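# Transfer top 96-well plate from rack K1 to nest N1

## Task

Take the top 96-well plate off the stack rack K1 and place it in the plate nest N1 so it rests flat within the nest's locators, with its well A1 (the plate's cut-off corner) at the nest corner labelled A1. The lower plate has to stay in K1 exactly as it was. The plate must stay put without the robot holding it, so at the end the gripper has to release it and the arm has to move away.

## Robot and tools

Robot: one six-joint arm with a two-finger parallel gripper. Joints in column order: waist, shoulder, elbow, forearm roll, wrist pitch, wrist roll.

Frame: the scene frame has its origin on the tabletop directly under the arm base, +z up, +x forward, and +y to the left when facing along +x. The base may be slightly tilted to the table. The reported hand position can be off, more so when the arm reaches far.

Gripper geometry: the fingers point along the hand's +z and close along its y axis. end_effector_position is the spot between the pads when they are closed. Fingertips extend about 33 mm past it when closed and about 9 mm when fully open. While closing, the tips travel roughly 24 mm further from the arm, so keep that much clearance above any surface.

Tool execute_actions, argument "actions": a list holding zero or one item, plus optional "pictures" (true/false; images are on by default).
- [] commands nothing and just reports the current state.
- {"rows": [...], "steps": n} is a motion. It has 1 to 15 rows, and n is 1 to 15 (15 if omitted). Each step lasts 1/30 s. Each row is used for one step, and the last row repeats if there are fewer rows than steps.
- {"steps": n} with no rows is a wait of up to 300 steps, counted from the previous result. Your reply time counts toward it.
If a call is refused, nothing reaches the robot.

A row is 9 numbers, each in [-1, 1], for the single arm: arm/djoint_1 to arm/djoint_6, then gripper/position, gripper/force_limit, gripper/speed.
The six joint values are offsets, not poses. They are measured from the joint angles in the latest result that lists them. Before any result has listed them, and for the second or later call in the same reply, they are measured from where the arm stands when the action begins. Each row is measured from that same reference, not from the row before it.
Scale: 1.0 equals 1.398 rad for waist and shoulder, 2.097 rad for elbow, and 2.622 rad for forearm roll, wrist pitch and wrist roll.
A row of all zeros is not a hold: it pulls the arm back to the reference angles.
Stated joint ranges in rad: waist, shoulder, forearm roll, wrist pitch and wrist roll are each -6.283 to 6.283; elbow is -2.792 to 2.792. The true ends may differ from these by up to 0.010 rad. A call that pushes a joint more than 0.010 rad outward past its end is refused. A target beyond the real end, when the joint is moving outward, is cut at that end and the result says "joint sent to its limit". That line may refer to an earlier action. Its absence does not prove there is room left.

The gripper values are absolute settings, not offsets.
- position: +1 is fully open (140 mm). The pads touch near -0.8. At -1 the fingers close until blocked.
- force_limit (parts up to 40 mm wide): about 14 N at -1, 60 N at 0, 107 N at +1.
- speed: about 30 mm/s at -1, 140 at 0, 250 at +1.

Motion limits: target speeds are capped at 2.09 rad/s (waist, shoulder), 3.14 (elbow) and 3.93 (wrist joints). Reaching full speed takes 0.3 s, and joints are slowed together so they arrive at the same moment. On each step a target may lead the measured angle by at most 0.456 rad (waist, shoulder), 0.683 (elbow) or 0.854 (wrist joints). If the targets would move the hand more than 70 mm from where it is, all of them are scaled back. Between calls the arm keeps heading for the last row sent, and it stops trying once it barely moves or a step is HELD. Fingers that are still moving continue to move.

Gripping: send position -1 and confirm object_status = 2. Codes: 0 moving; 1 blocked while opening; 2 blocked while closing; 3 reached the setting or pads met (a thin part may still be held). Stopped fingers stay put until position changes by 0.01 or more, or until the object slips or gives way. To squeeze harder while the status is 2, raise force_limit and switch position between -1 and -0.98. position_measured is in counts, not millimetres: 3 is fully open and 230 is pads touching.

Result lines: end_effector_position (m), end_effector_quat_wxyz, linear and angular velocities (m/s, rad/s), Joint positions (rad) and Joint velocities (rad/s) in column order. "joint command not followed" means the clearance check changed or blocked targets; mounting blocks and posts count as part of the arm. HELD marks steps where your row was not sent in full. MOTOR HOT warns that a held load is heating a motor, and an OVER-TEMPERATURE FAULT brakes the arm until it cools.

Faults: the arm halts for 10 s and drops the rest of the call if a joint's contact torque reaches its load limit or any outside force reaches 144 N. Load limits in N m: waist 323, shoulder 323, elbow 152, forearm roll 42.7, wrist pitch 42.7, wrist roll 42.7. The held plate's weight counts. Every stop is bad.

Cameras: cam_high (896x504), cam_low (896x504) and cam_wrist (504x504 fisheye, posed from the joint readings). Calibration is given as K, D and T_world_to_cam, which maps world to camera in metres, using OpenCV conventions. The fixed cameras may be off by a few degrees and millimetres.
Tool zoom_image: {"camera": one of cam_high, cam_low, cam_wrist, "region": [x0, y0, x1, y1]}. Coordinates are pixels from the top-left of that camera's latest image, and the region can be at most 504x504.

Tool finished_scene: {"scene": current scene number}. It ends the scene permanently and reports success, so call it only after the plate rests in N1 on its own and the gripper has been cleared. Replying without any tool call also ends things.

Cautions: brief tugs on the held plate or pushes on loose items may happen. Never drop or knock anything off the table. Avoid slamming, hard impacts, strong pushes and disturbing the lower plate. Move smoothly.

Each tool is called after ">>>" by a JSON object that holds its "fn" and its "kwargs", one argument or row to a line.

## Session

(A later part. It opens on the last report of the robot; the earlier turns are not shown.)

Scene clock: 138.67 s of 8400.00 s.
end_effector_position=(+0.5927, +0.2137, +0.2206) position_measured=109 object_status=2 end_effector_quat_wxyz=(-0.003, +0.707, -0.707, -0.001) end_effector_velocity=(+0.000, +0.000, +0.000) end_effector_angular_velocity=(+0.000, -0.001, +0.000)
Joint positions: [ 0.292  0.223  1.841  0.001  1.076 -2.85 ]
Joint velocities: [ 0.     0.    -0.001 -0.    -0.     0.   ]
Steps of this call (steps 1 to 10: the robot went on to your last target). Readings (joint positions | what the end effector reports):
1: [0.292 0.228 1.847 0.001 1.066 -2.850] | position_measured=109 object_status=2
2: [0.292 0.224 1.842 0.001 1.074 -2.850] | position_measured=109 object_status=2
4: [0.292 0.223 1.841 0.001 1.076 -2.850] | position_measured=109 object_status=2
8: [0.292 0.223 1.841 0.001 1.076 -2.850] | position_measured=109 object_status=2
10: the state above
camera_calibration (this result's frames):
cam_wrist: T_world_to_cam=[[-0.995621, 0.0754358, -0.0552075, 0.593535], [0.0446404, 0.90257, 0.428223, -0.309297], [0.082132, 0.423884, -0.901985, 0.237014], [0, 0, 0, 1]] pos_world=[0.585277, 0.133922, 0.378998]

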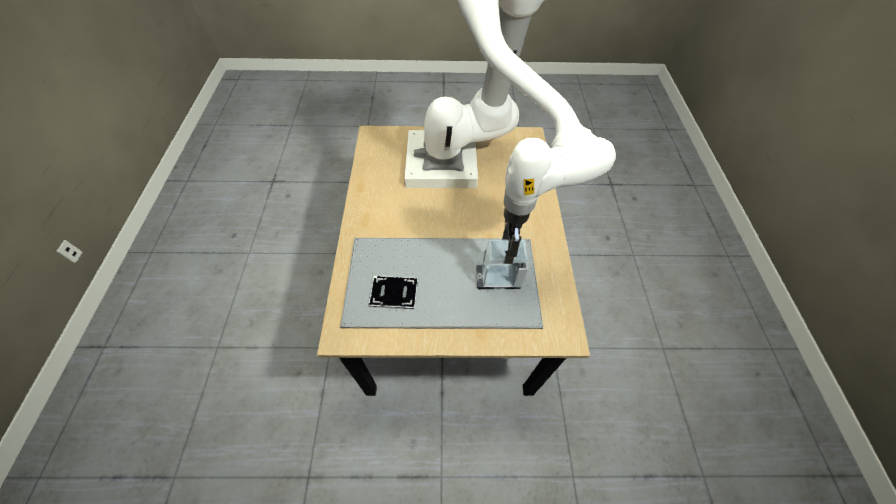

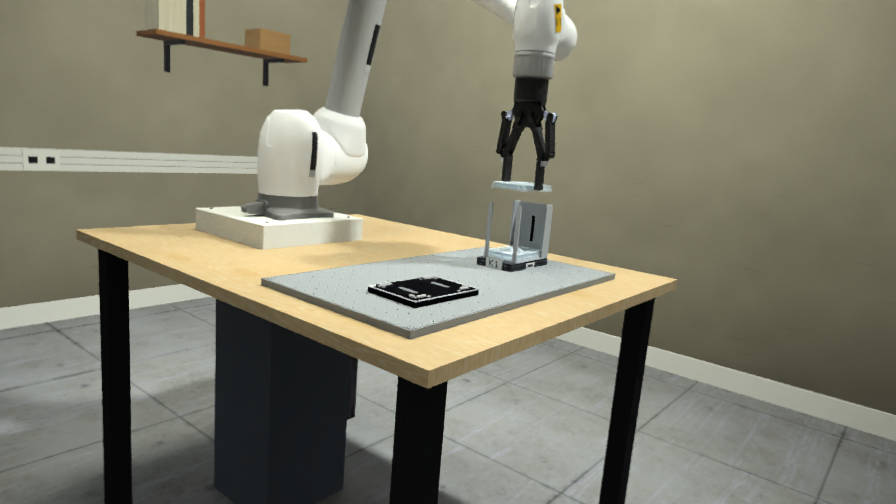

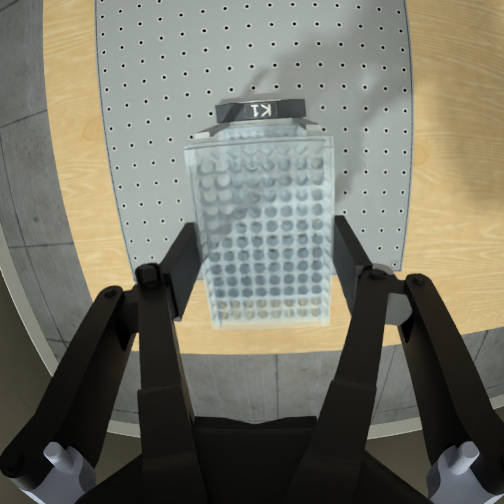

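>>> {"fn": "zoom_image", "kwargs": {
  "camera": "cam_wrist",
  "region": [195, 295, 345, 340]
}}

>>> {"fn": "zoom_image", "kwargs": {
  "camera": "cam_wrist",
  "region": [175, 125, 345, 170]
}}

>>> {"fn": "zoom_image", "kwargs": {
  "camera": "cam_high",
  "region": [470, 225, 545, 295]
}}

Region (195, 295, 345, 340) of cam_wrist's 504x504 image, scaled by 3.360, with more detail than that image has; it fills the top 151 rows of this view, and the rest is white.

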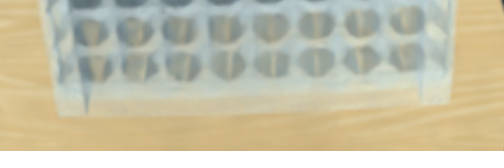

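Region (175, 125, 345, 170) of cam_wrist's 504x504 image, scaled by 2.965, with more detail than that image has; it fills the top 133 rows of this view, and the rest is white.

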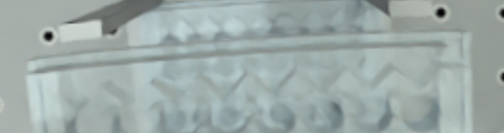

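Region (470, 225, 545, 295) of cam_high's 896x504 image, scaled by 6.720, with more detail than that image has; it fills the top 470 rows of this view, and the rest is white.

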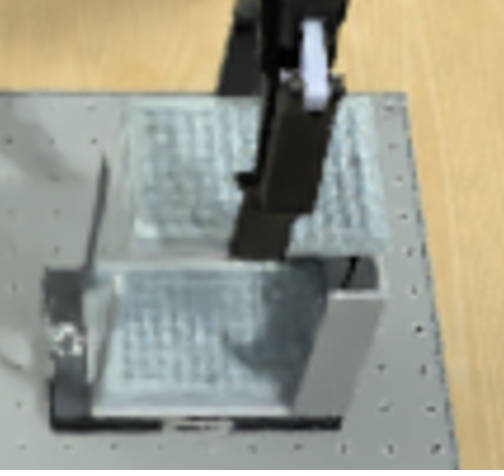

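>>> {"fn": "execute_actions", "kwargs": {
  "actions": [
    {"rows": [[-0.4409,0.0486,-0.0329,0,0.0007,-0.2025,-1,0,-0.8]], "steps": 15}
  ],
  "pictures": false
}}

>>> {"fn": "execute_actions", "kwargs": {
  "actions": [
    {"steps": 25}
  ]
}}

Scene clock: 156.10 s of 8400.00 s.
end_effector_position=(+0.6545, +0.0014, +0.2140) position_measured=109 object_status=2 end_effector_quat_wxyz=(-0.003, +0.697, -0.717, -0.001) end_effector_velocity=(+0.050, -0.524, -0.016) end_effector_angular_velocity=(+0.001, +0.001, -0.175)
Joint positions: [-0.05   0.263  1.801  0.001  1.077 -3.164]
Joint velocities: [-0.796  0.081 -0.081  0.001  0.001 -0.622]
Steps of this call (steps 1 to 30: the robot went on to your last target; steps 31 to 90: nothing new was sent; then 13.93 s passed at rest; steps 91 to 105: all 15 steps of this action). Readings (joint positions | what the end effector reports):
91: [0.291 0.223 1.841 0.001 1.076 -2.851] | position_measured=109 object_status=2
92: [0.285 0.224 1.840 0.001 1.076 -2.858] | position_measured=109 object_status=2
94: [0.250 0.229 1.835 0.001 1.077 -2.899] | position_measured=109 object_status=2
98: [0.139 0.244 1.820 0.001 1.077 -3.012] | position_measured=109 object_status=2
105: the state above

Scene clock: 156.93 s of 8400.00 s.
end_effector_position=(+0.6462, -0.1815, +0.2084) position_measured=109 object_status=2 end_effector_quat_wxyz=(-0.003, +0.676, -0.737, -0.002) end_effector_velocity=(+0.001, +0.000, +0.001) end_effector_angular_velocity=(+0.000, -0.001, +0.000)
Joint positions: [-0.325  0.291  1.772  0.001  1.078 -3.381]
Joint velocities: [ 0.001  0.    -0.001  0.001  0.    -0.   ]
Steps of this call (steps 1 to 25: the robot went on to your last target). Readings (joint positions | what the end effector reports):
1: [-0.077 0.266 1.798 0.001 1.078 -3.185] | position_measured=109 object_status=2
2: [-0.104 0.269 1.795 0.001 1.078 -3.206] | position_measured=109 object_status=2
4: [-0.157 0.274 1.790 0.001 1.078 -3.248] | position_measured=109 object_status=2
8: [-0.263 0.285 1.779 0.001 1.078 -3.332] | position_measured=109 object_status=2
25: the state above
camera_calibration (this result's frames):
cam_wrist: T_world_to_cam=[[-0.985592, 0.160186, -0.0543027, 0.684665], [0.12193, 0.895389, 0.428266, -0.00102954], [0.117224, 0.415474, -0.90202, 0.364947], [0, 0, 0, 1]] pos_world=[0.632146, -0.260378, 0.36681]

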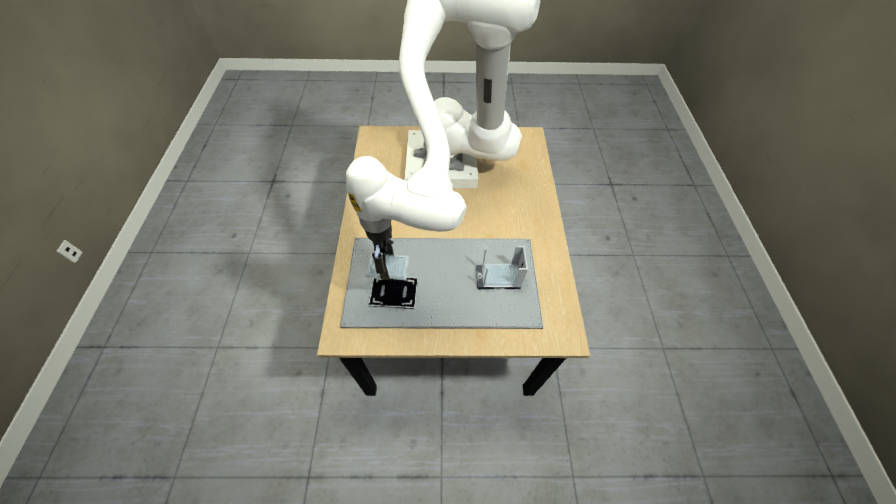

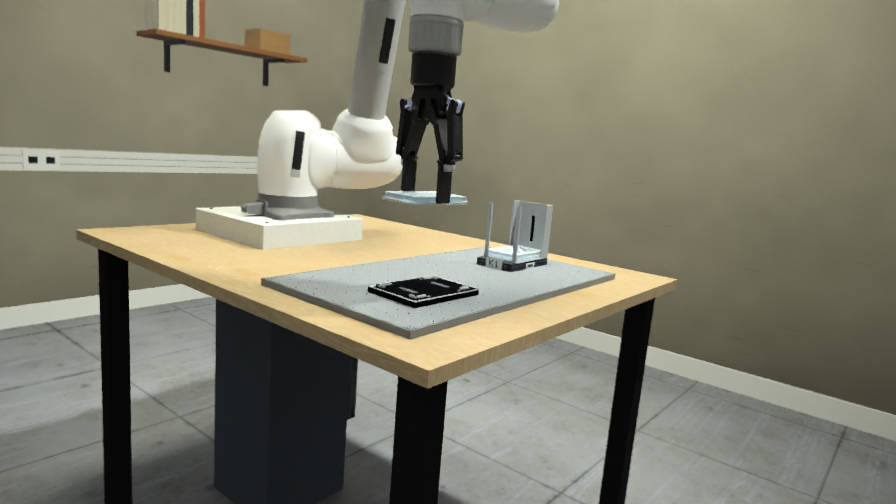

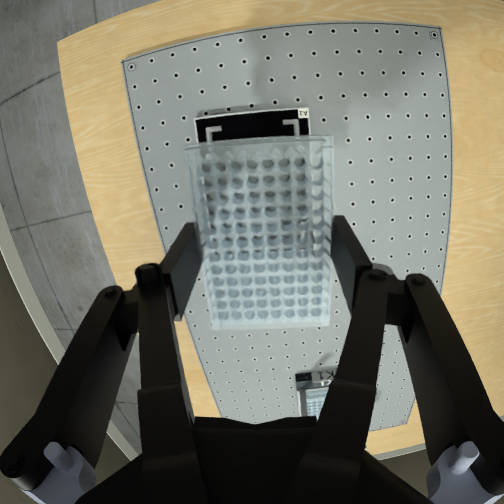

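>>> {"fn": "execute_actions", "kwargs": {
  "actions": [
    {"rows": [[0.0005,0.02,0.0083,0,-0.0173,0.0003,-1,0,-0.8],[0.001,0.035,0.0145,0,-0.0303,0.0005,-1,0,-0.8],[0.0013,0.05,0.0207,0,-0.0432,0.0007,-1,0,-0.8],[0.0017,0.065,0.0269,0,-0.0562,0.0009,-1,0,-0.8],[0.002,0.075,0.0311,0,-0.0649,0.001,-1,0,-0.8],[0.0022,0.0852,0.0353,0,-0.0737,0.0012,-1,0,-0.8]], "steps": 15}
  ]
}}

>>> {"fn": "zoom_image", "kwargs": {
  "camera": "cam_wrist",
  "region": [150, 90, 370, 200]
}}

>>> {"fn": "zoom_image", "kwargs": {
  "camera": "cam_low",
  "region": [360, 230, 490, 315]
}}

Scene clock: 167.27 s of 8400.00 s.
end_effector_position=(+0.6559, -0.1819, +0.0936) position_measured=109 object_status=2 end_effector_quat_wxyz=(-0.003, +0.676, -0.737, -0.002) end_effector_velocity=(+0.000, -0.001, +0.000) end_effector_angular_velocity=(+0.000, -0.000, -0.001)
Joint positions: [-0.322  0.41   1.847  0.001  0.885 -3.378]
Joint velocities: [-0.001  0.    -0.     0.    -0.    -0.   ]
Steps of this call (steps 1 to 15: the robot went on to your last target; steps 16 to 90: nothing new was sent; then 6.83 s passed at rest; steps 91 to 105: all 15 steps of this action). Readings (joint positions | what the end effector reports):
91: [-0.325 0.292 1.772 0.001 1.078 -3.381] | position_measured=109 object_status=2
92: [-0.325 0.297 1.775 0.001 1.068 -3.381] | position_measured=109 object_status=2
94: [-0.324 0.329 1.795 0.001 1.016 -3.381] | position_measured=109 object_status=2
98: [-0.322 0.402 1.841 0.001 0.901 -3.378] | position_measured=109 object_status=2
105: the state above
camera_calibration (this result's frames):
cam_wrist: T_world_to_cam=[[-0.985562, 0.160329, -0.0544211, 0.687987], [0.122023, 0.895424, 0.428166, 0.0472819], [0.117378, 0.415344, -0.90206, 0.260251], [0, 0, 0, 1]] pos_world=[0.641737, -0.260736, 0.251959]

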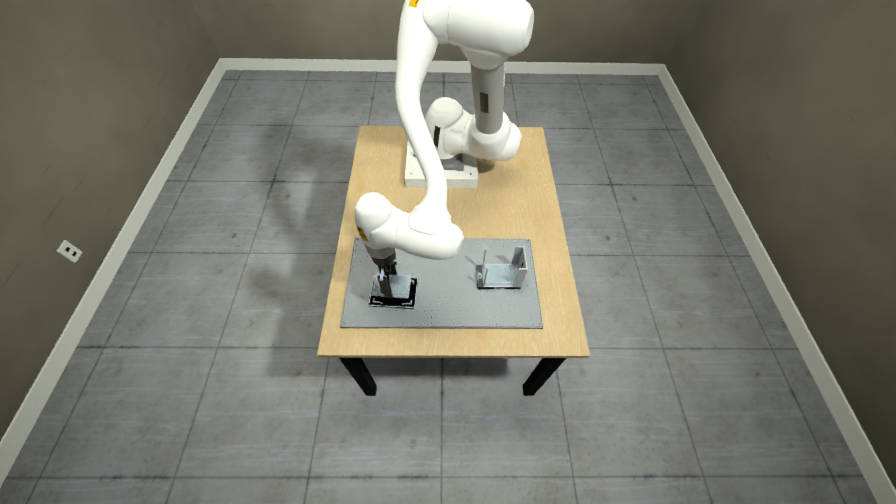

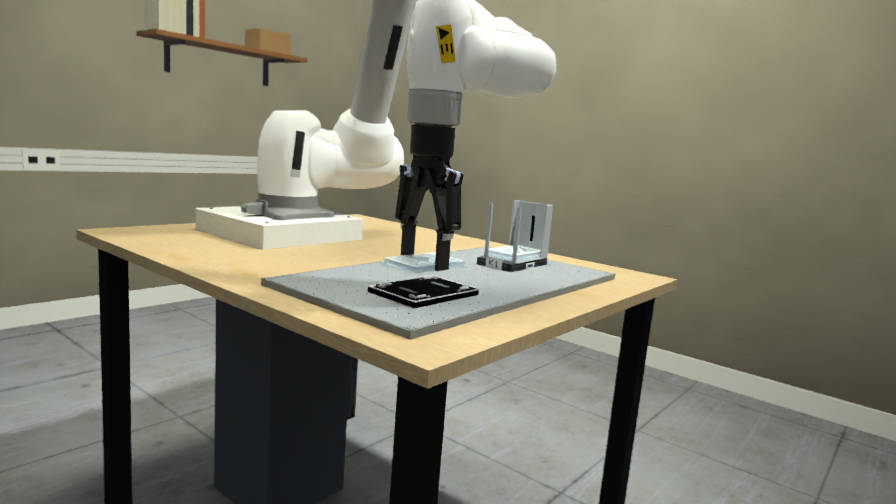

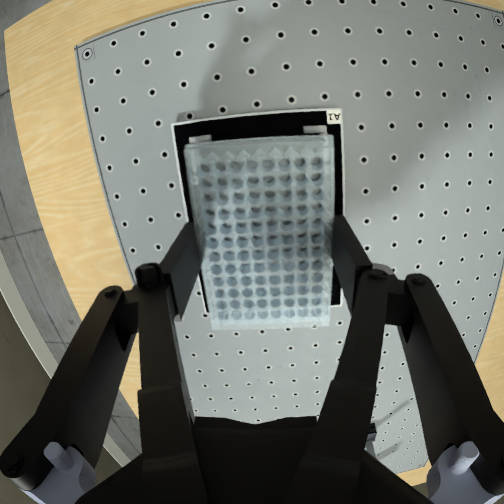

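Region (150, 90, 370, 200) of cam_wrist's 504x504 image, scaled by 2.291, with more detail than that image has.

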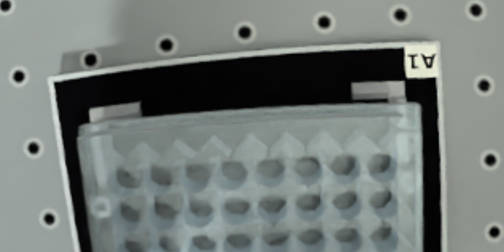

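Region (360, 230, 490, 315) of cam_low's 896x504 image, scaled by 3.877, with more detail than that image has; it fills the top 330 rows of this view, and the rest is white.

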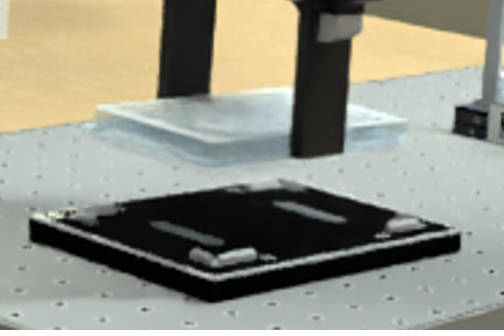

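>>> {"fn": "execute_actions", "kwargs": {
  "actions": [
    {"rows": [[0.001,0.008,0.0023,0,-0.006,0.0005,-1,0,-0.8],[0.002,0.016,0.0046,0,-0.0122,0.001,-1,0,-0.8],[0.003,0.023,0.0067,0,-0.01766,0.0016,-1,0,-0.8]], "steps": 15}
  ]
}}

>>> {"fn": "zoom_image", "kwargs": {
  "camera": "cam_wrist",
  "region": [150, 90, 370, 200]
}}

>>> {"fn": "zoom_image", "kwargs": {
  "camera": "cam_wrist",
  "region": [170, 260, 370, 360]
}}

>>> {"fn": "zoom_image", "kwargs": {
  "camera": "cam_low",
  "region": [360, 230, 490, 315]
}}

Scene clock: 180.50 s of 8400.00 s.
end_effector_position=(+0.6580, -0.1795, +0.0657) position_measured=109 object_status=2 end_effector_quat_wxyz=(-0.003, +0.676, -0.737, -0.002) end_effector_velocity=(+0.001, +0.001, +0.001) end_effector_angular_velocity=(-0.001, -0.002, +0.001)
Joint positions: [-0.317  0.442  1.861  0.001  0.839 -3.374]
Joint velocities: [ 0.002 -0.    -0.002 -0.     0.     0.001]
Steps of this call (steps 1 to 15: the robot went on to your last target; steps 16 to 90: nothing new was sent; then 9.73 s passed at rest; steps 91 to 105: all 15 steps of this action). Readings (joint positions | what the end effector reports):
91: [-0.322 0.411 1.846 0.001 0.884 -3.378] | position_measured=109 object_status=2
92: [-0.321 0.416 1.848 0.001 0.877 -3.377] | position_measured=109 object_status=2
94: [-0.319 0.434 1.856 0.001 0.851 -3.375] | position_measured=109 object_status=2
98: [-0.317 0.442 1.861 0.001 0.839 -3.374] | position_measured=109 object_status=2
105: the state above
camera_calibration (this result's frames):
cam_wrist: T_world_to_cam=[[-0.985554, 0.160333, -0.0545514, 0.688194], [0.12198, 0.89546, 0.428103, 0.0567799], [0.117488, 0.415265, -0.902082, 0.233814], [0, 0, 0, 1]] pos_world=[0.643856, -0.258279, 0.224154]

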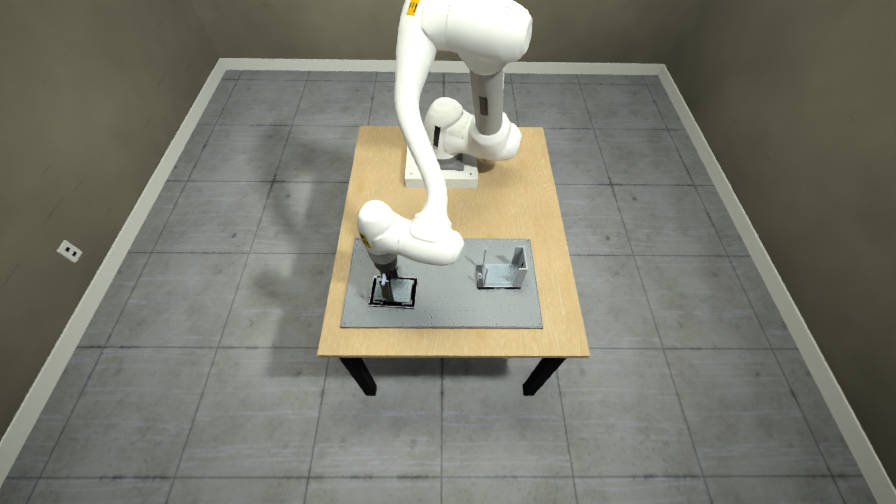

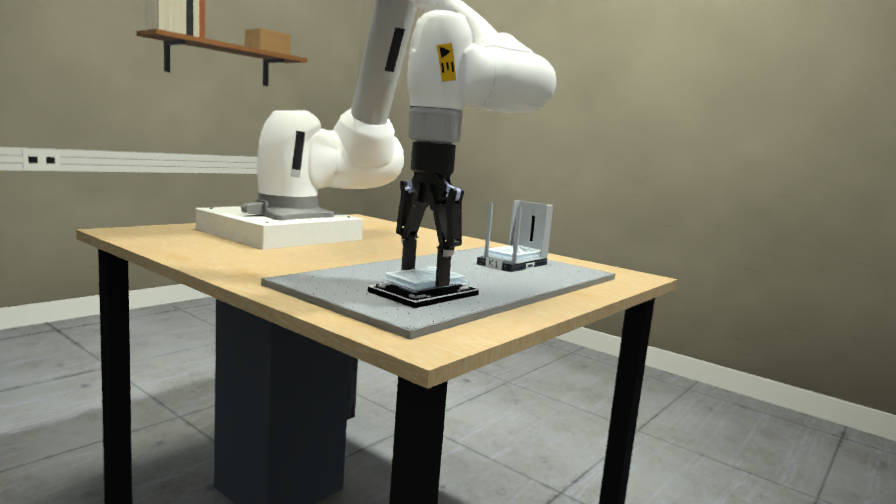

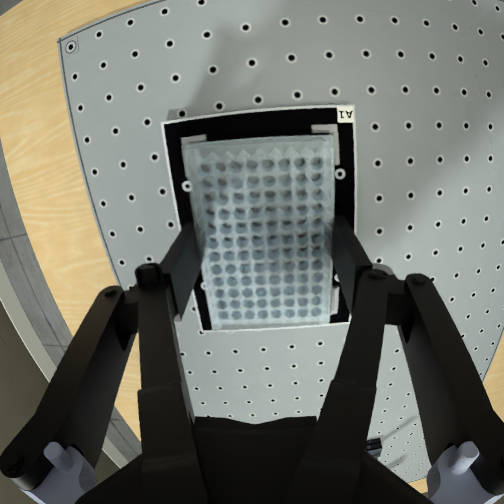

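Region (150, 90, 370, 200) of cam_wrist's 504x504 image, scaled by 2.291, with more detail than that image has.

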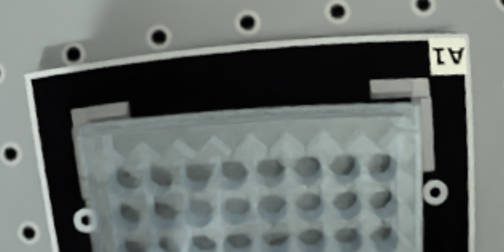

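Region (170, 260, 370, 360) of cam_wrist's 504x504 image, scaled by 2.520, with more detail than that image has.

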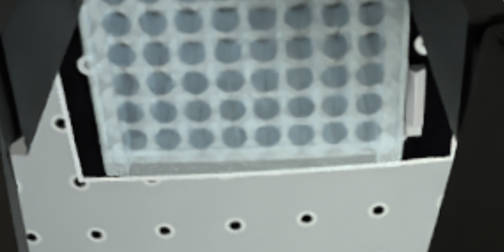

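Region (360, 230, 490, 315) of cam_low's 896x504 image, scaled by 3.877, with more detail than that image has; it fills the top 330 rows of this view, and the rest is white.

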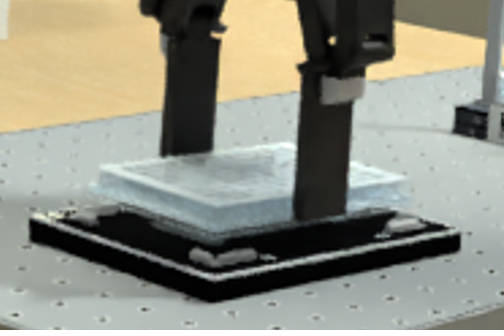

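>>> {"fn": "execute_actions", "kwargs": {
  "actions": [
    {"rows": [[0.00065,0.0021,0.0023,0,-0.003,-0.0054,-1,0,-0.8]], "steps": 12}
  ]
}}

>>> {"fn": "zoom_image", "kwargs": {
  "camera": "cam_wrist",
  "region": [150, 90, 370, 200]
}}

>>> {"fn": "zoom_image", "kwargs": {
  "camera": "cam_wrist",
  "region": [170, 260, 370, 360]
}}

>>> {"fn": "zoom_image", "kwargs": {
  "camera": "cam_low",
  "region": [360, 230, 490, 315]
}}

>>> {"fn": "zoom_image", "kwargs": {
  "camera": "cam_high",
  "region": [360, 265, 430, 320]
}}

Scene clock: 196.10 s of 8400.00 s.
end_effector_position=(+0.6570, -0.1785, +0.0618) position_measured=109 object_status=2 end_effector_quat_wxyz=(-0.003, +0.682, -0.732, -0.001) end_effector_velocity=(-0.001, +0.001, -0.001) end_effector_angular_velocity=(+0.001, +0.002, +0.001)
Joint positions: [-0.317  0.445  1.865  0.001  0.831 -3.388]
Joint velocities: [ 0.001  0.     0.001  0.     0.    -0.001]
Steps of this call (steps 1 to 15: the robot went on to your last target; steps 16 to 90: nothing new was sent; then 12.20 s passed at rest; steps 91 to 102: all 12 steps of this action). Readings (joint positions | what the end effector reports):
91: [-0.317 0.442 1.861 0.001 0.838 -3.374] | position_measured=109 object_status=2
92: [-0.317 0.444 1.863 0.001 0.834 -3.381] | position_measured=109 object_status=2
94: [-0.317 0.445 1.865 0.001 0.831 -3.387] | position_measured=109 object_status=2
98: [-0.317 0.445 1.865 0.001 0.831 -3.388] | position_measured=109 object_status=2
102: the state above
camera_calibration (this result's frames):
cam_wrist: T_world_to_cam=[[-0.987844, 0.145495, -0.054729, 0.685678], [0.10843, 0.897216, 0.428072, 0.0669299], [0.111386, 0.416934, -0.902086, 0.234218], [0, 0, 0, 1]] pos_world=[0.643997, -0.257467, 0.22016]

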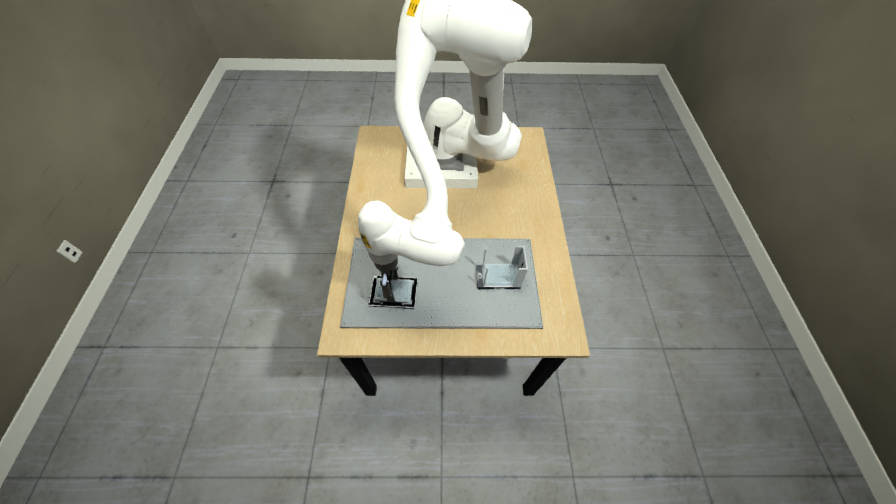

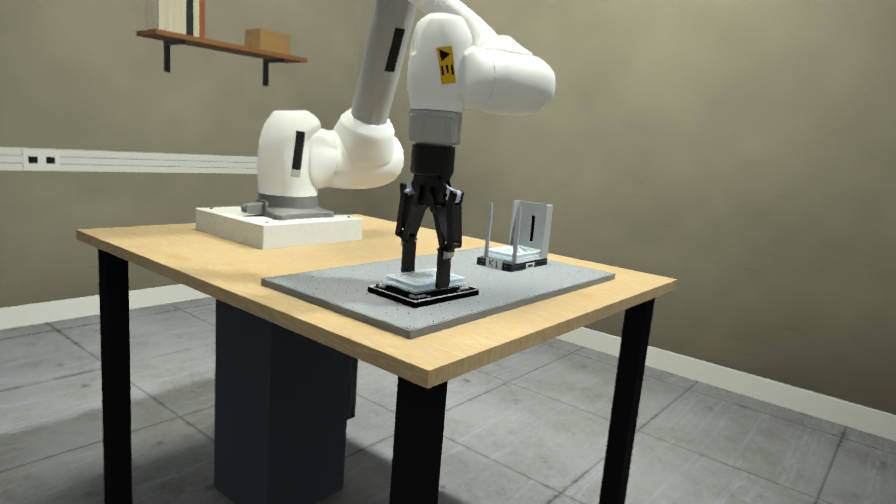

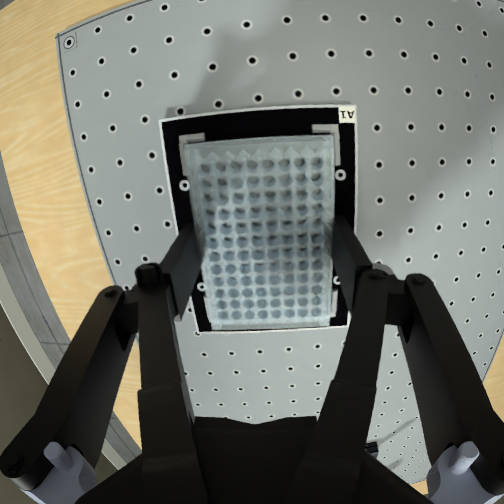

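Region (150, 90, 370, 200) of cam_wrist's 504x504 image, scaled by 2.291, with more detail than that image has.

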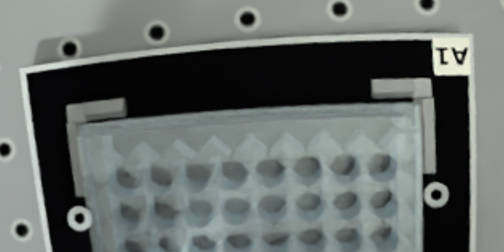

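Region (170, 260, 370, 360) of cam_wrist's 504x504 image, scaled by 2.520, with more detail than that image has.

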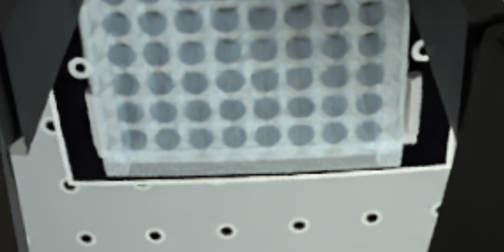

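Region (360, 230, 490, 315) of cam_low's 896x504 image, scaled by 3.877, with more detail than that image has; it fills the top 330 rows of this view, and the rest is white.

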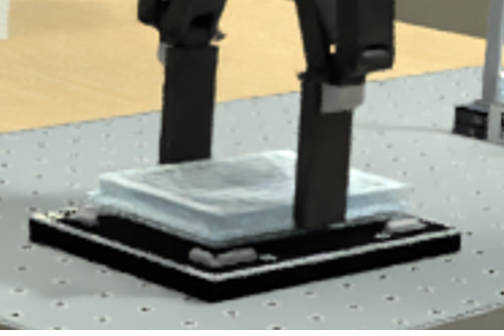

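Region (360, 265, 430, 320) of cam_high's 896x504 image, scaled by 7.200, with more detail than that image has; it fills the top 396 rows of this view, and the rest is white.

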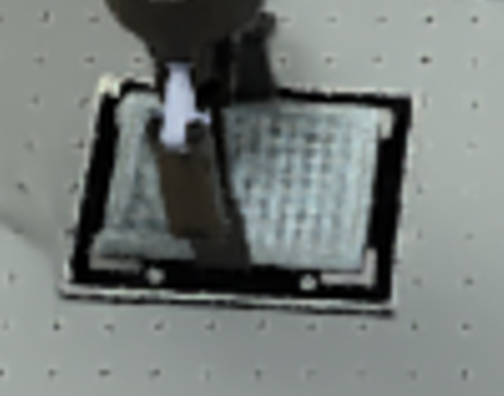

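>>> {"fn": "execute_actions", "kwargs": {
  "actions": [
    {"rows": [[0,0.001,0.00033,0,-0.0008,-0.0015,-1,0,-0.8],[0,0.001,0.00033,0,-0.0008,-0.0015,-1,0,-0.8],[0,0.002,0.00067,0,-0.0016,-0.0015,-1,0,-0.8],[0,0.002,0.00067,0,-0.0016,-0.0015,-1,0,-0.8],[0,0.003,0.001,0,-0.0024,-0.0015,-1,0,-0.8],[0,0.003,0.001,0,-0.0024,-0.0015,-1,0,-0.8],[0,0.004,0.00133,0,-0.0032,-0.0015,-1,0,-0.8]], "steps": 14}
  ]
}}

>>> {"fn": "zoom_image", "kwargs": {
  "camera": "cam_wrist",
  "region": [150, 90, 370, 200]
}}

>>> {"fn": "zoom_image", "kwargs": {
  "camera": "cam_wrist",
  "region": [170, 260, 370, 360]
}}

>>> {"fn": "zoom_image", "kwargs": {
  "camera": "cam_low",
  "region": [360, 230, 490, 315]
}}

Scene clock: 204.80 s of 8400.00 s.
end_effector_position=(+0.6570, -0.1784, +0.0568) position_measured=109 object_status=2 end_effector_quat_wxyz=(-0.003, +0.683, -0.730, -0.001) end_effector_velocity=(+0.001, +0.001, +0.000) end_effector_angular_velocity=(+0.000, -0.001, +0.001)
Joint positions: [-0.317  0.451  1.868  0.001  0.823 -3.392]
Joint velocities: [ 0.001  0.    -0.001  0.001  0.    -0.001]
Steps of this call (steps 1 to 15: the robot went on to your last target; steps 16 to 90: nothing new was sent; then 5.23 s passed at rest; steps 91 to 104: all 14 steps of this action). Readings (joint positions | what the end effector reports):
91: [-0.317 0.445 1.865 0.001 0.831 -3.388] | position_measured=109 object_status=2
92: [-0.317 0.446 1.865 0.001 0.829 -3.391] | position_measured=109 object_status=2
94: [-0.317 0.448 1.866 0.001 0.827 -3.392] | position_measured=109 object_status=2
98: [-0.317 0.450 1.868 0.001 0.823 -3.392] | position_measured=109 object_status=2
104: the state above
camera_calibration (this result's frames):
cam_wrist: T_world_to_cam=[[-0.988408, 0.141591, -0.0547898, 0.685062], [0.104863, 0.897652, 0.428048, 0.0714316], [0.10979, 0.417341, -0.902094, 0.230877], [0, 0, 0, 1]] pos_world=[0.644283, -0.257474, 0.215231]

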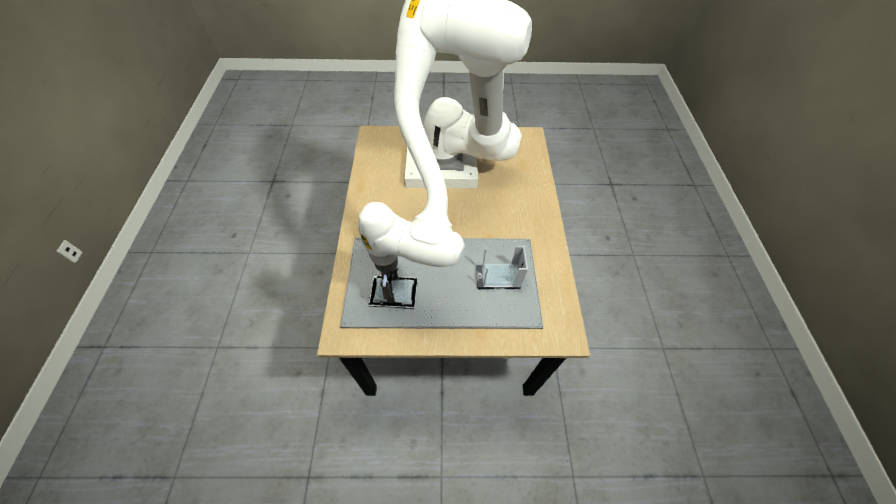

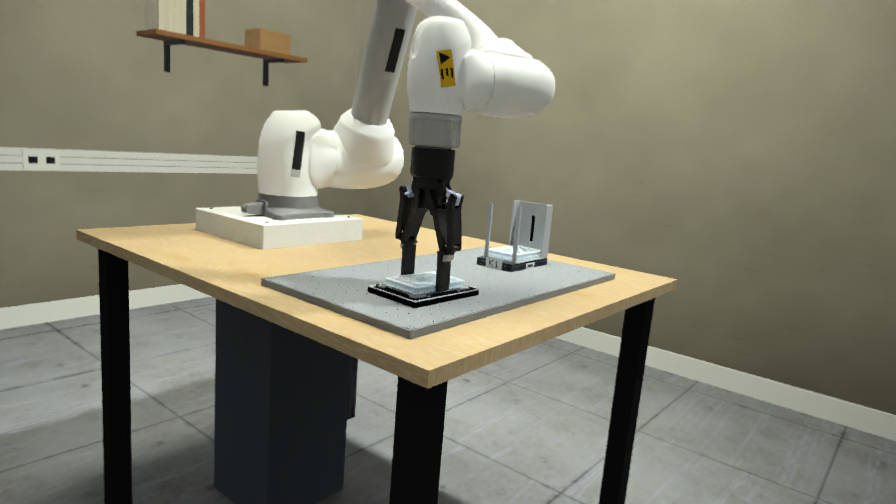

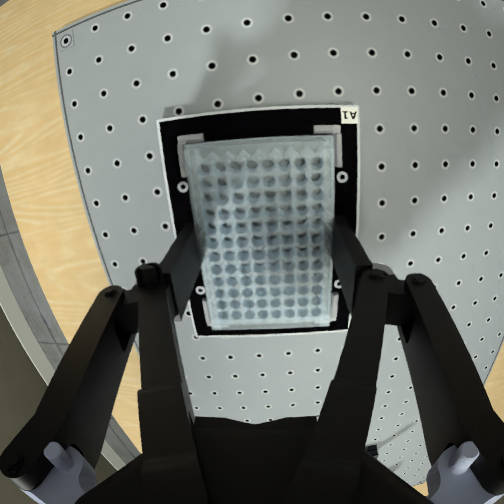

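Region (150, 90, 370, 200) of cam_wrist's 504x504 image, scaled by 2.291, with more detail than that image has.

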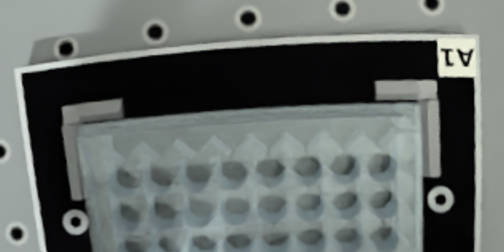

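Region (170, 260, 370, 360) of cam_wrist's 504x504 image, scaled by 2.520, with more detail than that image has.

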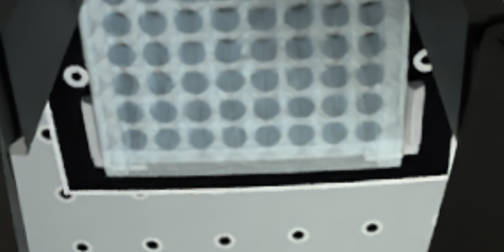

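Region (360, 230, 490, 315) of cam_low's 896x504 image, scaled by 3.877, with more detail than that image has; it fills the top 330 rows of this view, and the rest is white.

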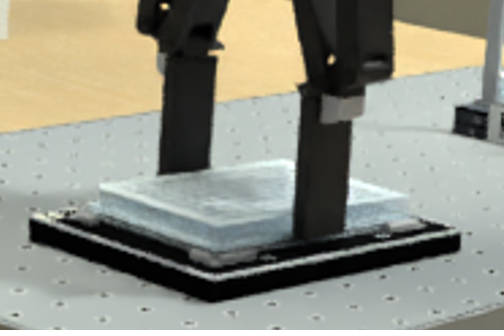

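>>> {"fn": "execute_actions", "kwargs": {
  "actions": [
    {"rows": [[0,0.0007,0.0005,0,-0.0008,0,-1,0,-0.8],[0,0.0007,0.0005,0,-0.0008,0,-1,0,-0.8],[0,0.0014,0.0009,0,-0.0015,0,-1,0,-0.8],[0,0.0014,0.0009,0,-0.0015,0,-1,0,-0.8],[0,0.0014,0.0009,0,-0.0015,0,-1,0,-0.8],[0,0.0014,0.0009,0,-0.0015,0,-1,0,-0.8],[0,0.0014,0.0009,0,-0.0015,0,-1,0,-0.8],[0,0.0014,0.0009,0,-0.0015,0,0.45,0,-0.5]], "steps": 15}
  ],
  "pictures": false
}}

>>> {"fn": "execute_actions", "kwargs": {
  "actions": [
    {"rows": [[0,0,0,0,0,0,0.45,0,-0.5],[0,0,0,0,0,0,0.45,0,-0.5],[0,0,0,0,0,0,0.45,0,-0.5],[0,-0.03,-0.011,0,0.0248,0,0.45,0,-0.5],[0,-0.06,-0.024,0,0.051,0,0.45,0,-0.5],[0,-0.09,-0.038,0,0.078,0,0.45,0,-0.5],[0,-0.115,-0.05,0,0.101,0,0.45,0,-0.5]], "steps": 15}
  ],
  "pictures": false
}}

>>> {"fn": "execute_actions", "kwargs": {
  "actions": [
    {"steps": 10}
  ]
}}

>>> {"fn": "zoom_image", "kwargs": {
  "camera": "cam_wrist",
  "region": [180, 90, 350, 270]
}}

>>> {"fn": "zoom_image", "kwargs": {
  "camera": "cam_low",
  "region": [360, 230, 490, 315]
}}

Scene clock: 216.60 s of 8400.00 s.
end_effector_position=(+0.6565, -0.1783, +0.0544) position_measured=78 object_status=0 end_effector_quat_wxyz=(-0.003, +0.683, -0.730, -0.002) end_effector_velocity=(+0.001, -0.001, +0.002) end_effector_angular_velocity=(-0.001, -0.003, -0.000)
Joint positions: [-0.317  0.453  1.87   0.001  0.818 -3.392]
Joint velocities: [-0.001 -0.002 -0.001 -0.    -0.    -0.   ]
Steps of this call (steps 1 to 15: the robot went on to your last target; steps 16 to 90: nothing new was sent; then 8.30 s passed at rest; steps 91 to 105: all 15 steps of this action). Readings (joint positions | what the end effector reports):
91: [-0.317 0.451 1.868 0.001 0.822 -3.392] | position_measured=109 object_status=2
92: [-0.317 0.452 1.869 0.001 0.821 -3.392] | position_measured=109 object_status=2
94: [-0.317 0.452 1.870 0.001 0.819 -3.392] | position_measured=109 object_status=2
98: [-0.317 0.453 1.870 0.001 0.819 -3.392] | position_measured=109 object_status=0
105: the state above

Scene clock: 217.10 s of 8400.00 s.
end_effector_position=(+0.6504, -0.1772, +0.2112) position_measured=72 object_status=3 end_effector_quat_wxyz=(-0.003, +0.683, -0.730, -0.001) end_effector_velocity=(-0.008, +0.003, -0.001) end_effector_angular_velocity=(+0.009, +0.023, -0.000)
Joint positions: [-0.317  0.292  1.765  0.001  1.082 -3.392]
Joint velocities: [-0.     0.001 -0.     0.001  0.024 -0.   ]
Steps of this call (steps 1 to 15: all 15 steps of this action). Readings (joint positions | what the end effector reports):
1: [-0.317 0.453 1.870 0.001 0.818 -3.392] | position_measured=73 object_status=0
2: [-0.317 0.453 1.870 0.001 0.818 -3.392] | position_measured=72 object_status=0
4: [-0.317 0.453 1.870 0.001 0.819 -3.392] | position_measured=72 object_status=0
8: [-0.317 0.392 1.833 0.001 0.916 -3.392] | position_measured=72 object_status=3
15: the state above

Scene clock: 217.43 s of 8400.00 s.
end_effector_position=(+0.6501, -0.1771, +0.2112) position_measured=72 object_status=3 end_effector_quat_wxyz=(-0.003, +0.683, -0.730, -0.001) end_effector_velocity=(-0.000, +0.000, +0.000) end_effector_angular_velocity=(+0.000, +0.000, +0.000)
Joint positions: [-0.317  0.292  1.765  0.001  1.083 -3.392]
Joint velocities: [ 0.    -0.001  0.001 -0.     0.     0.   ]
Steps of this call (steps 1 to 10: the robot went on to your last target). Readings (joint positions | what the end effector reports):
1: [-0.317 0.293 1.765 0.001 1.083 -3.392] | position_measured=72 object_status=3
2: [-0.317 0.293 1.765 0.001 1.083 -3.392] | position_measured=72 object_status=3
4: [-0.317 0.293 1.765 0.001 1.083 -3.392] | position_measured=72 object_status=3
8: [-0.317 0.292 1.765 0.001 1.083 -3.392] | position_measured=72 object_status=3
10: the state above
camera_calibration (this result's frames):
cam_wrist: T_world_to_cam=[[-0.988386, 0.141494, -0.0554333, 0.686649], [0.104504, 0.897694, 0.428047, 0.0051019], [0.110328, 0.417283, -0.902055, 0.369912], [0, 0, 0, 1]] pos_world=[0.63733, -0.256095, 0.36956]

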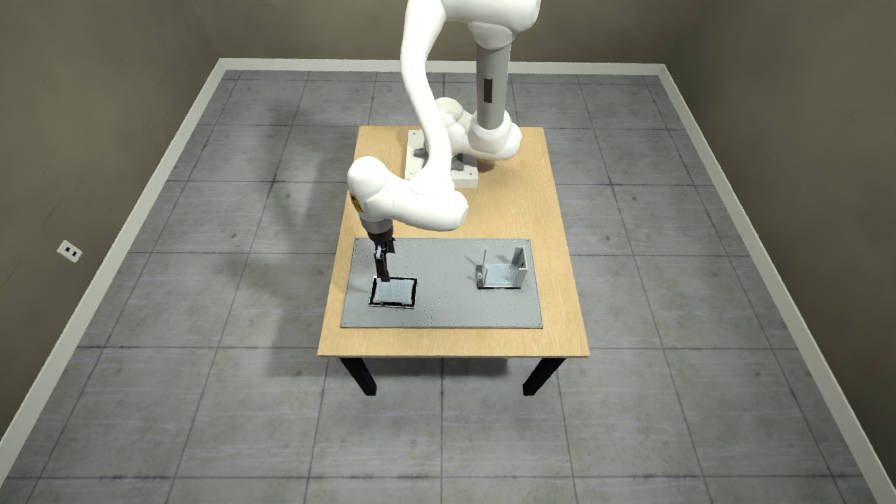

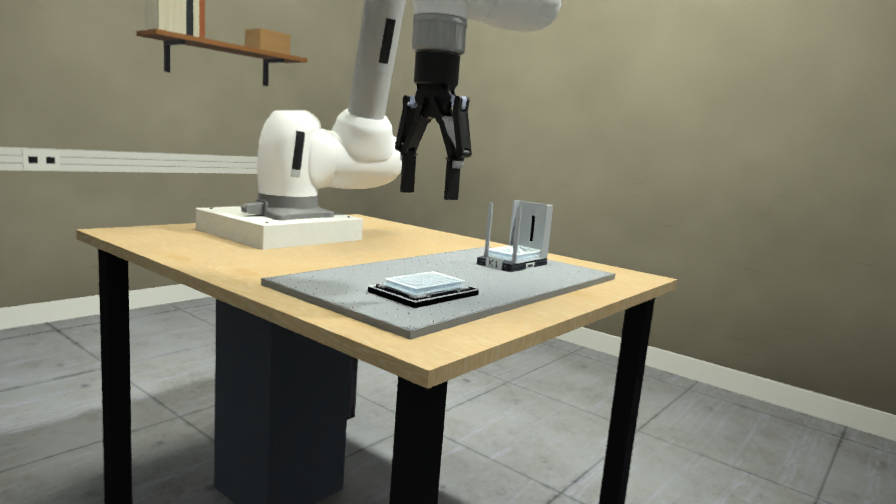

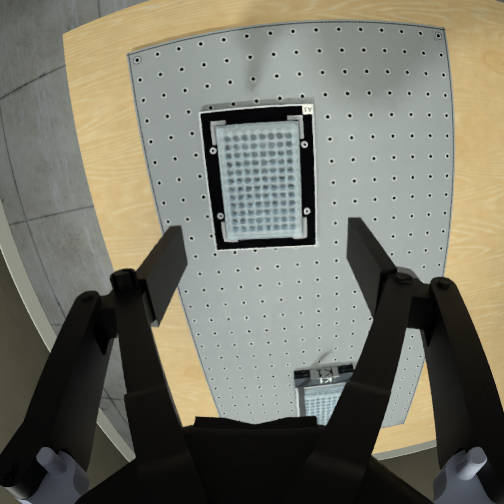

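Region (180, 90, 350, 270) of cam_wrist's 504x504 image, scaled by 2.800, with more detail than that image has.

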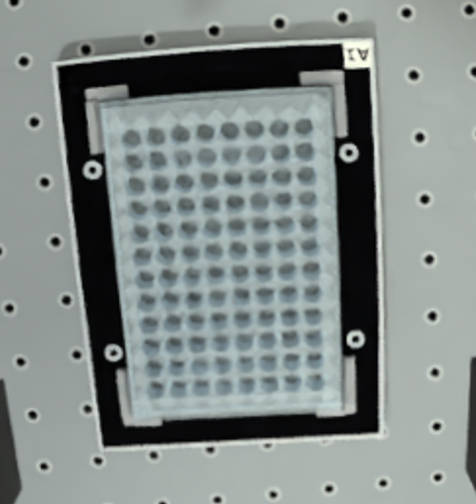

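Region (360, 230, 490, 315) of cam_low's 896x504 image, scaled by 3.877, with more detail than that image has; it fills the top 330 rows of this view, and the rest is white.

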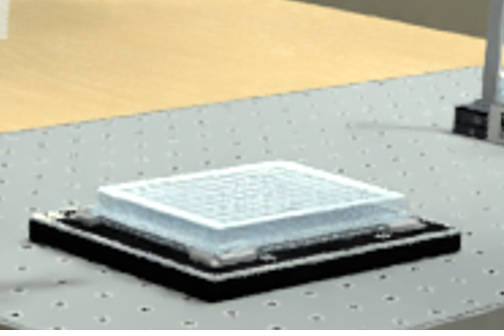

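>>> {"fn": "finished_scene", "kwargs": {
  "scene": 1
}}

The scene is finished: the task was done.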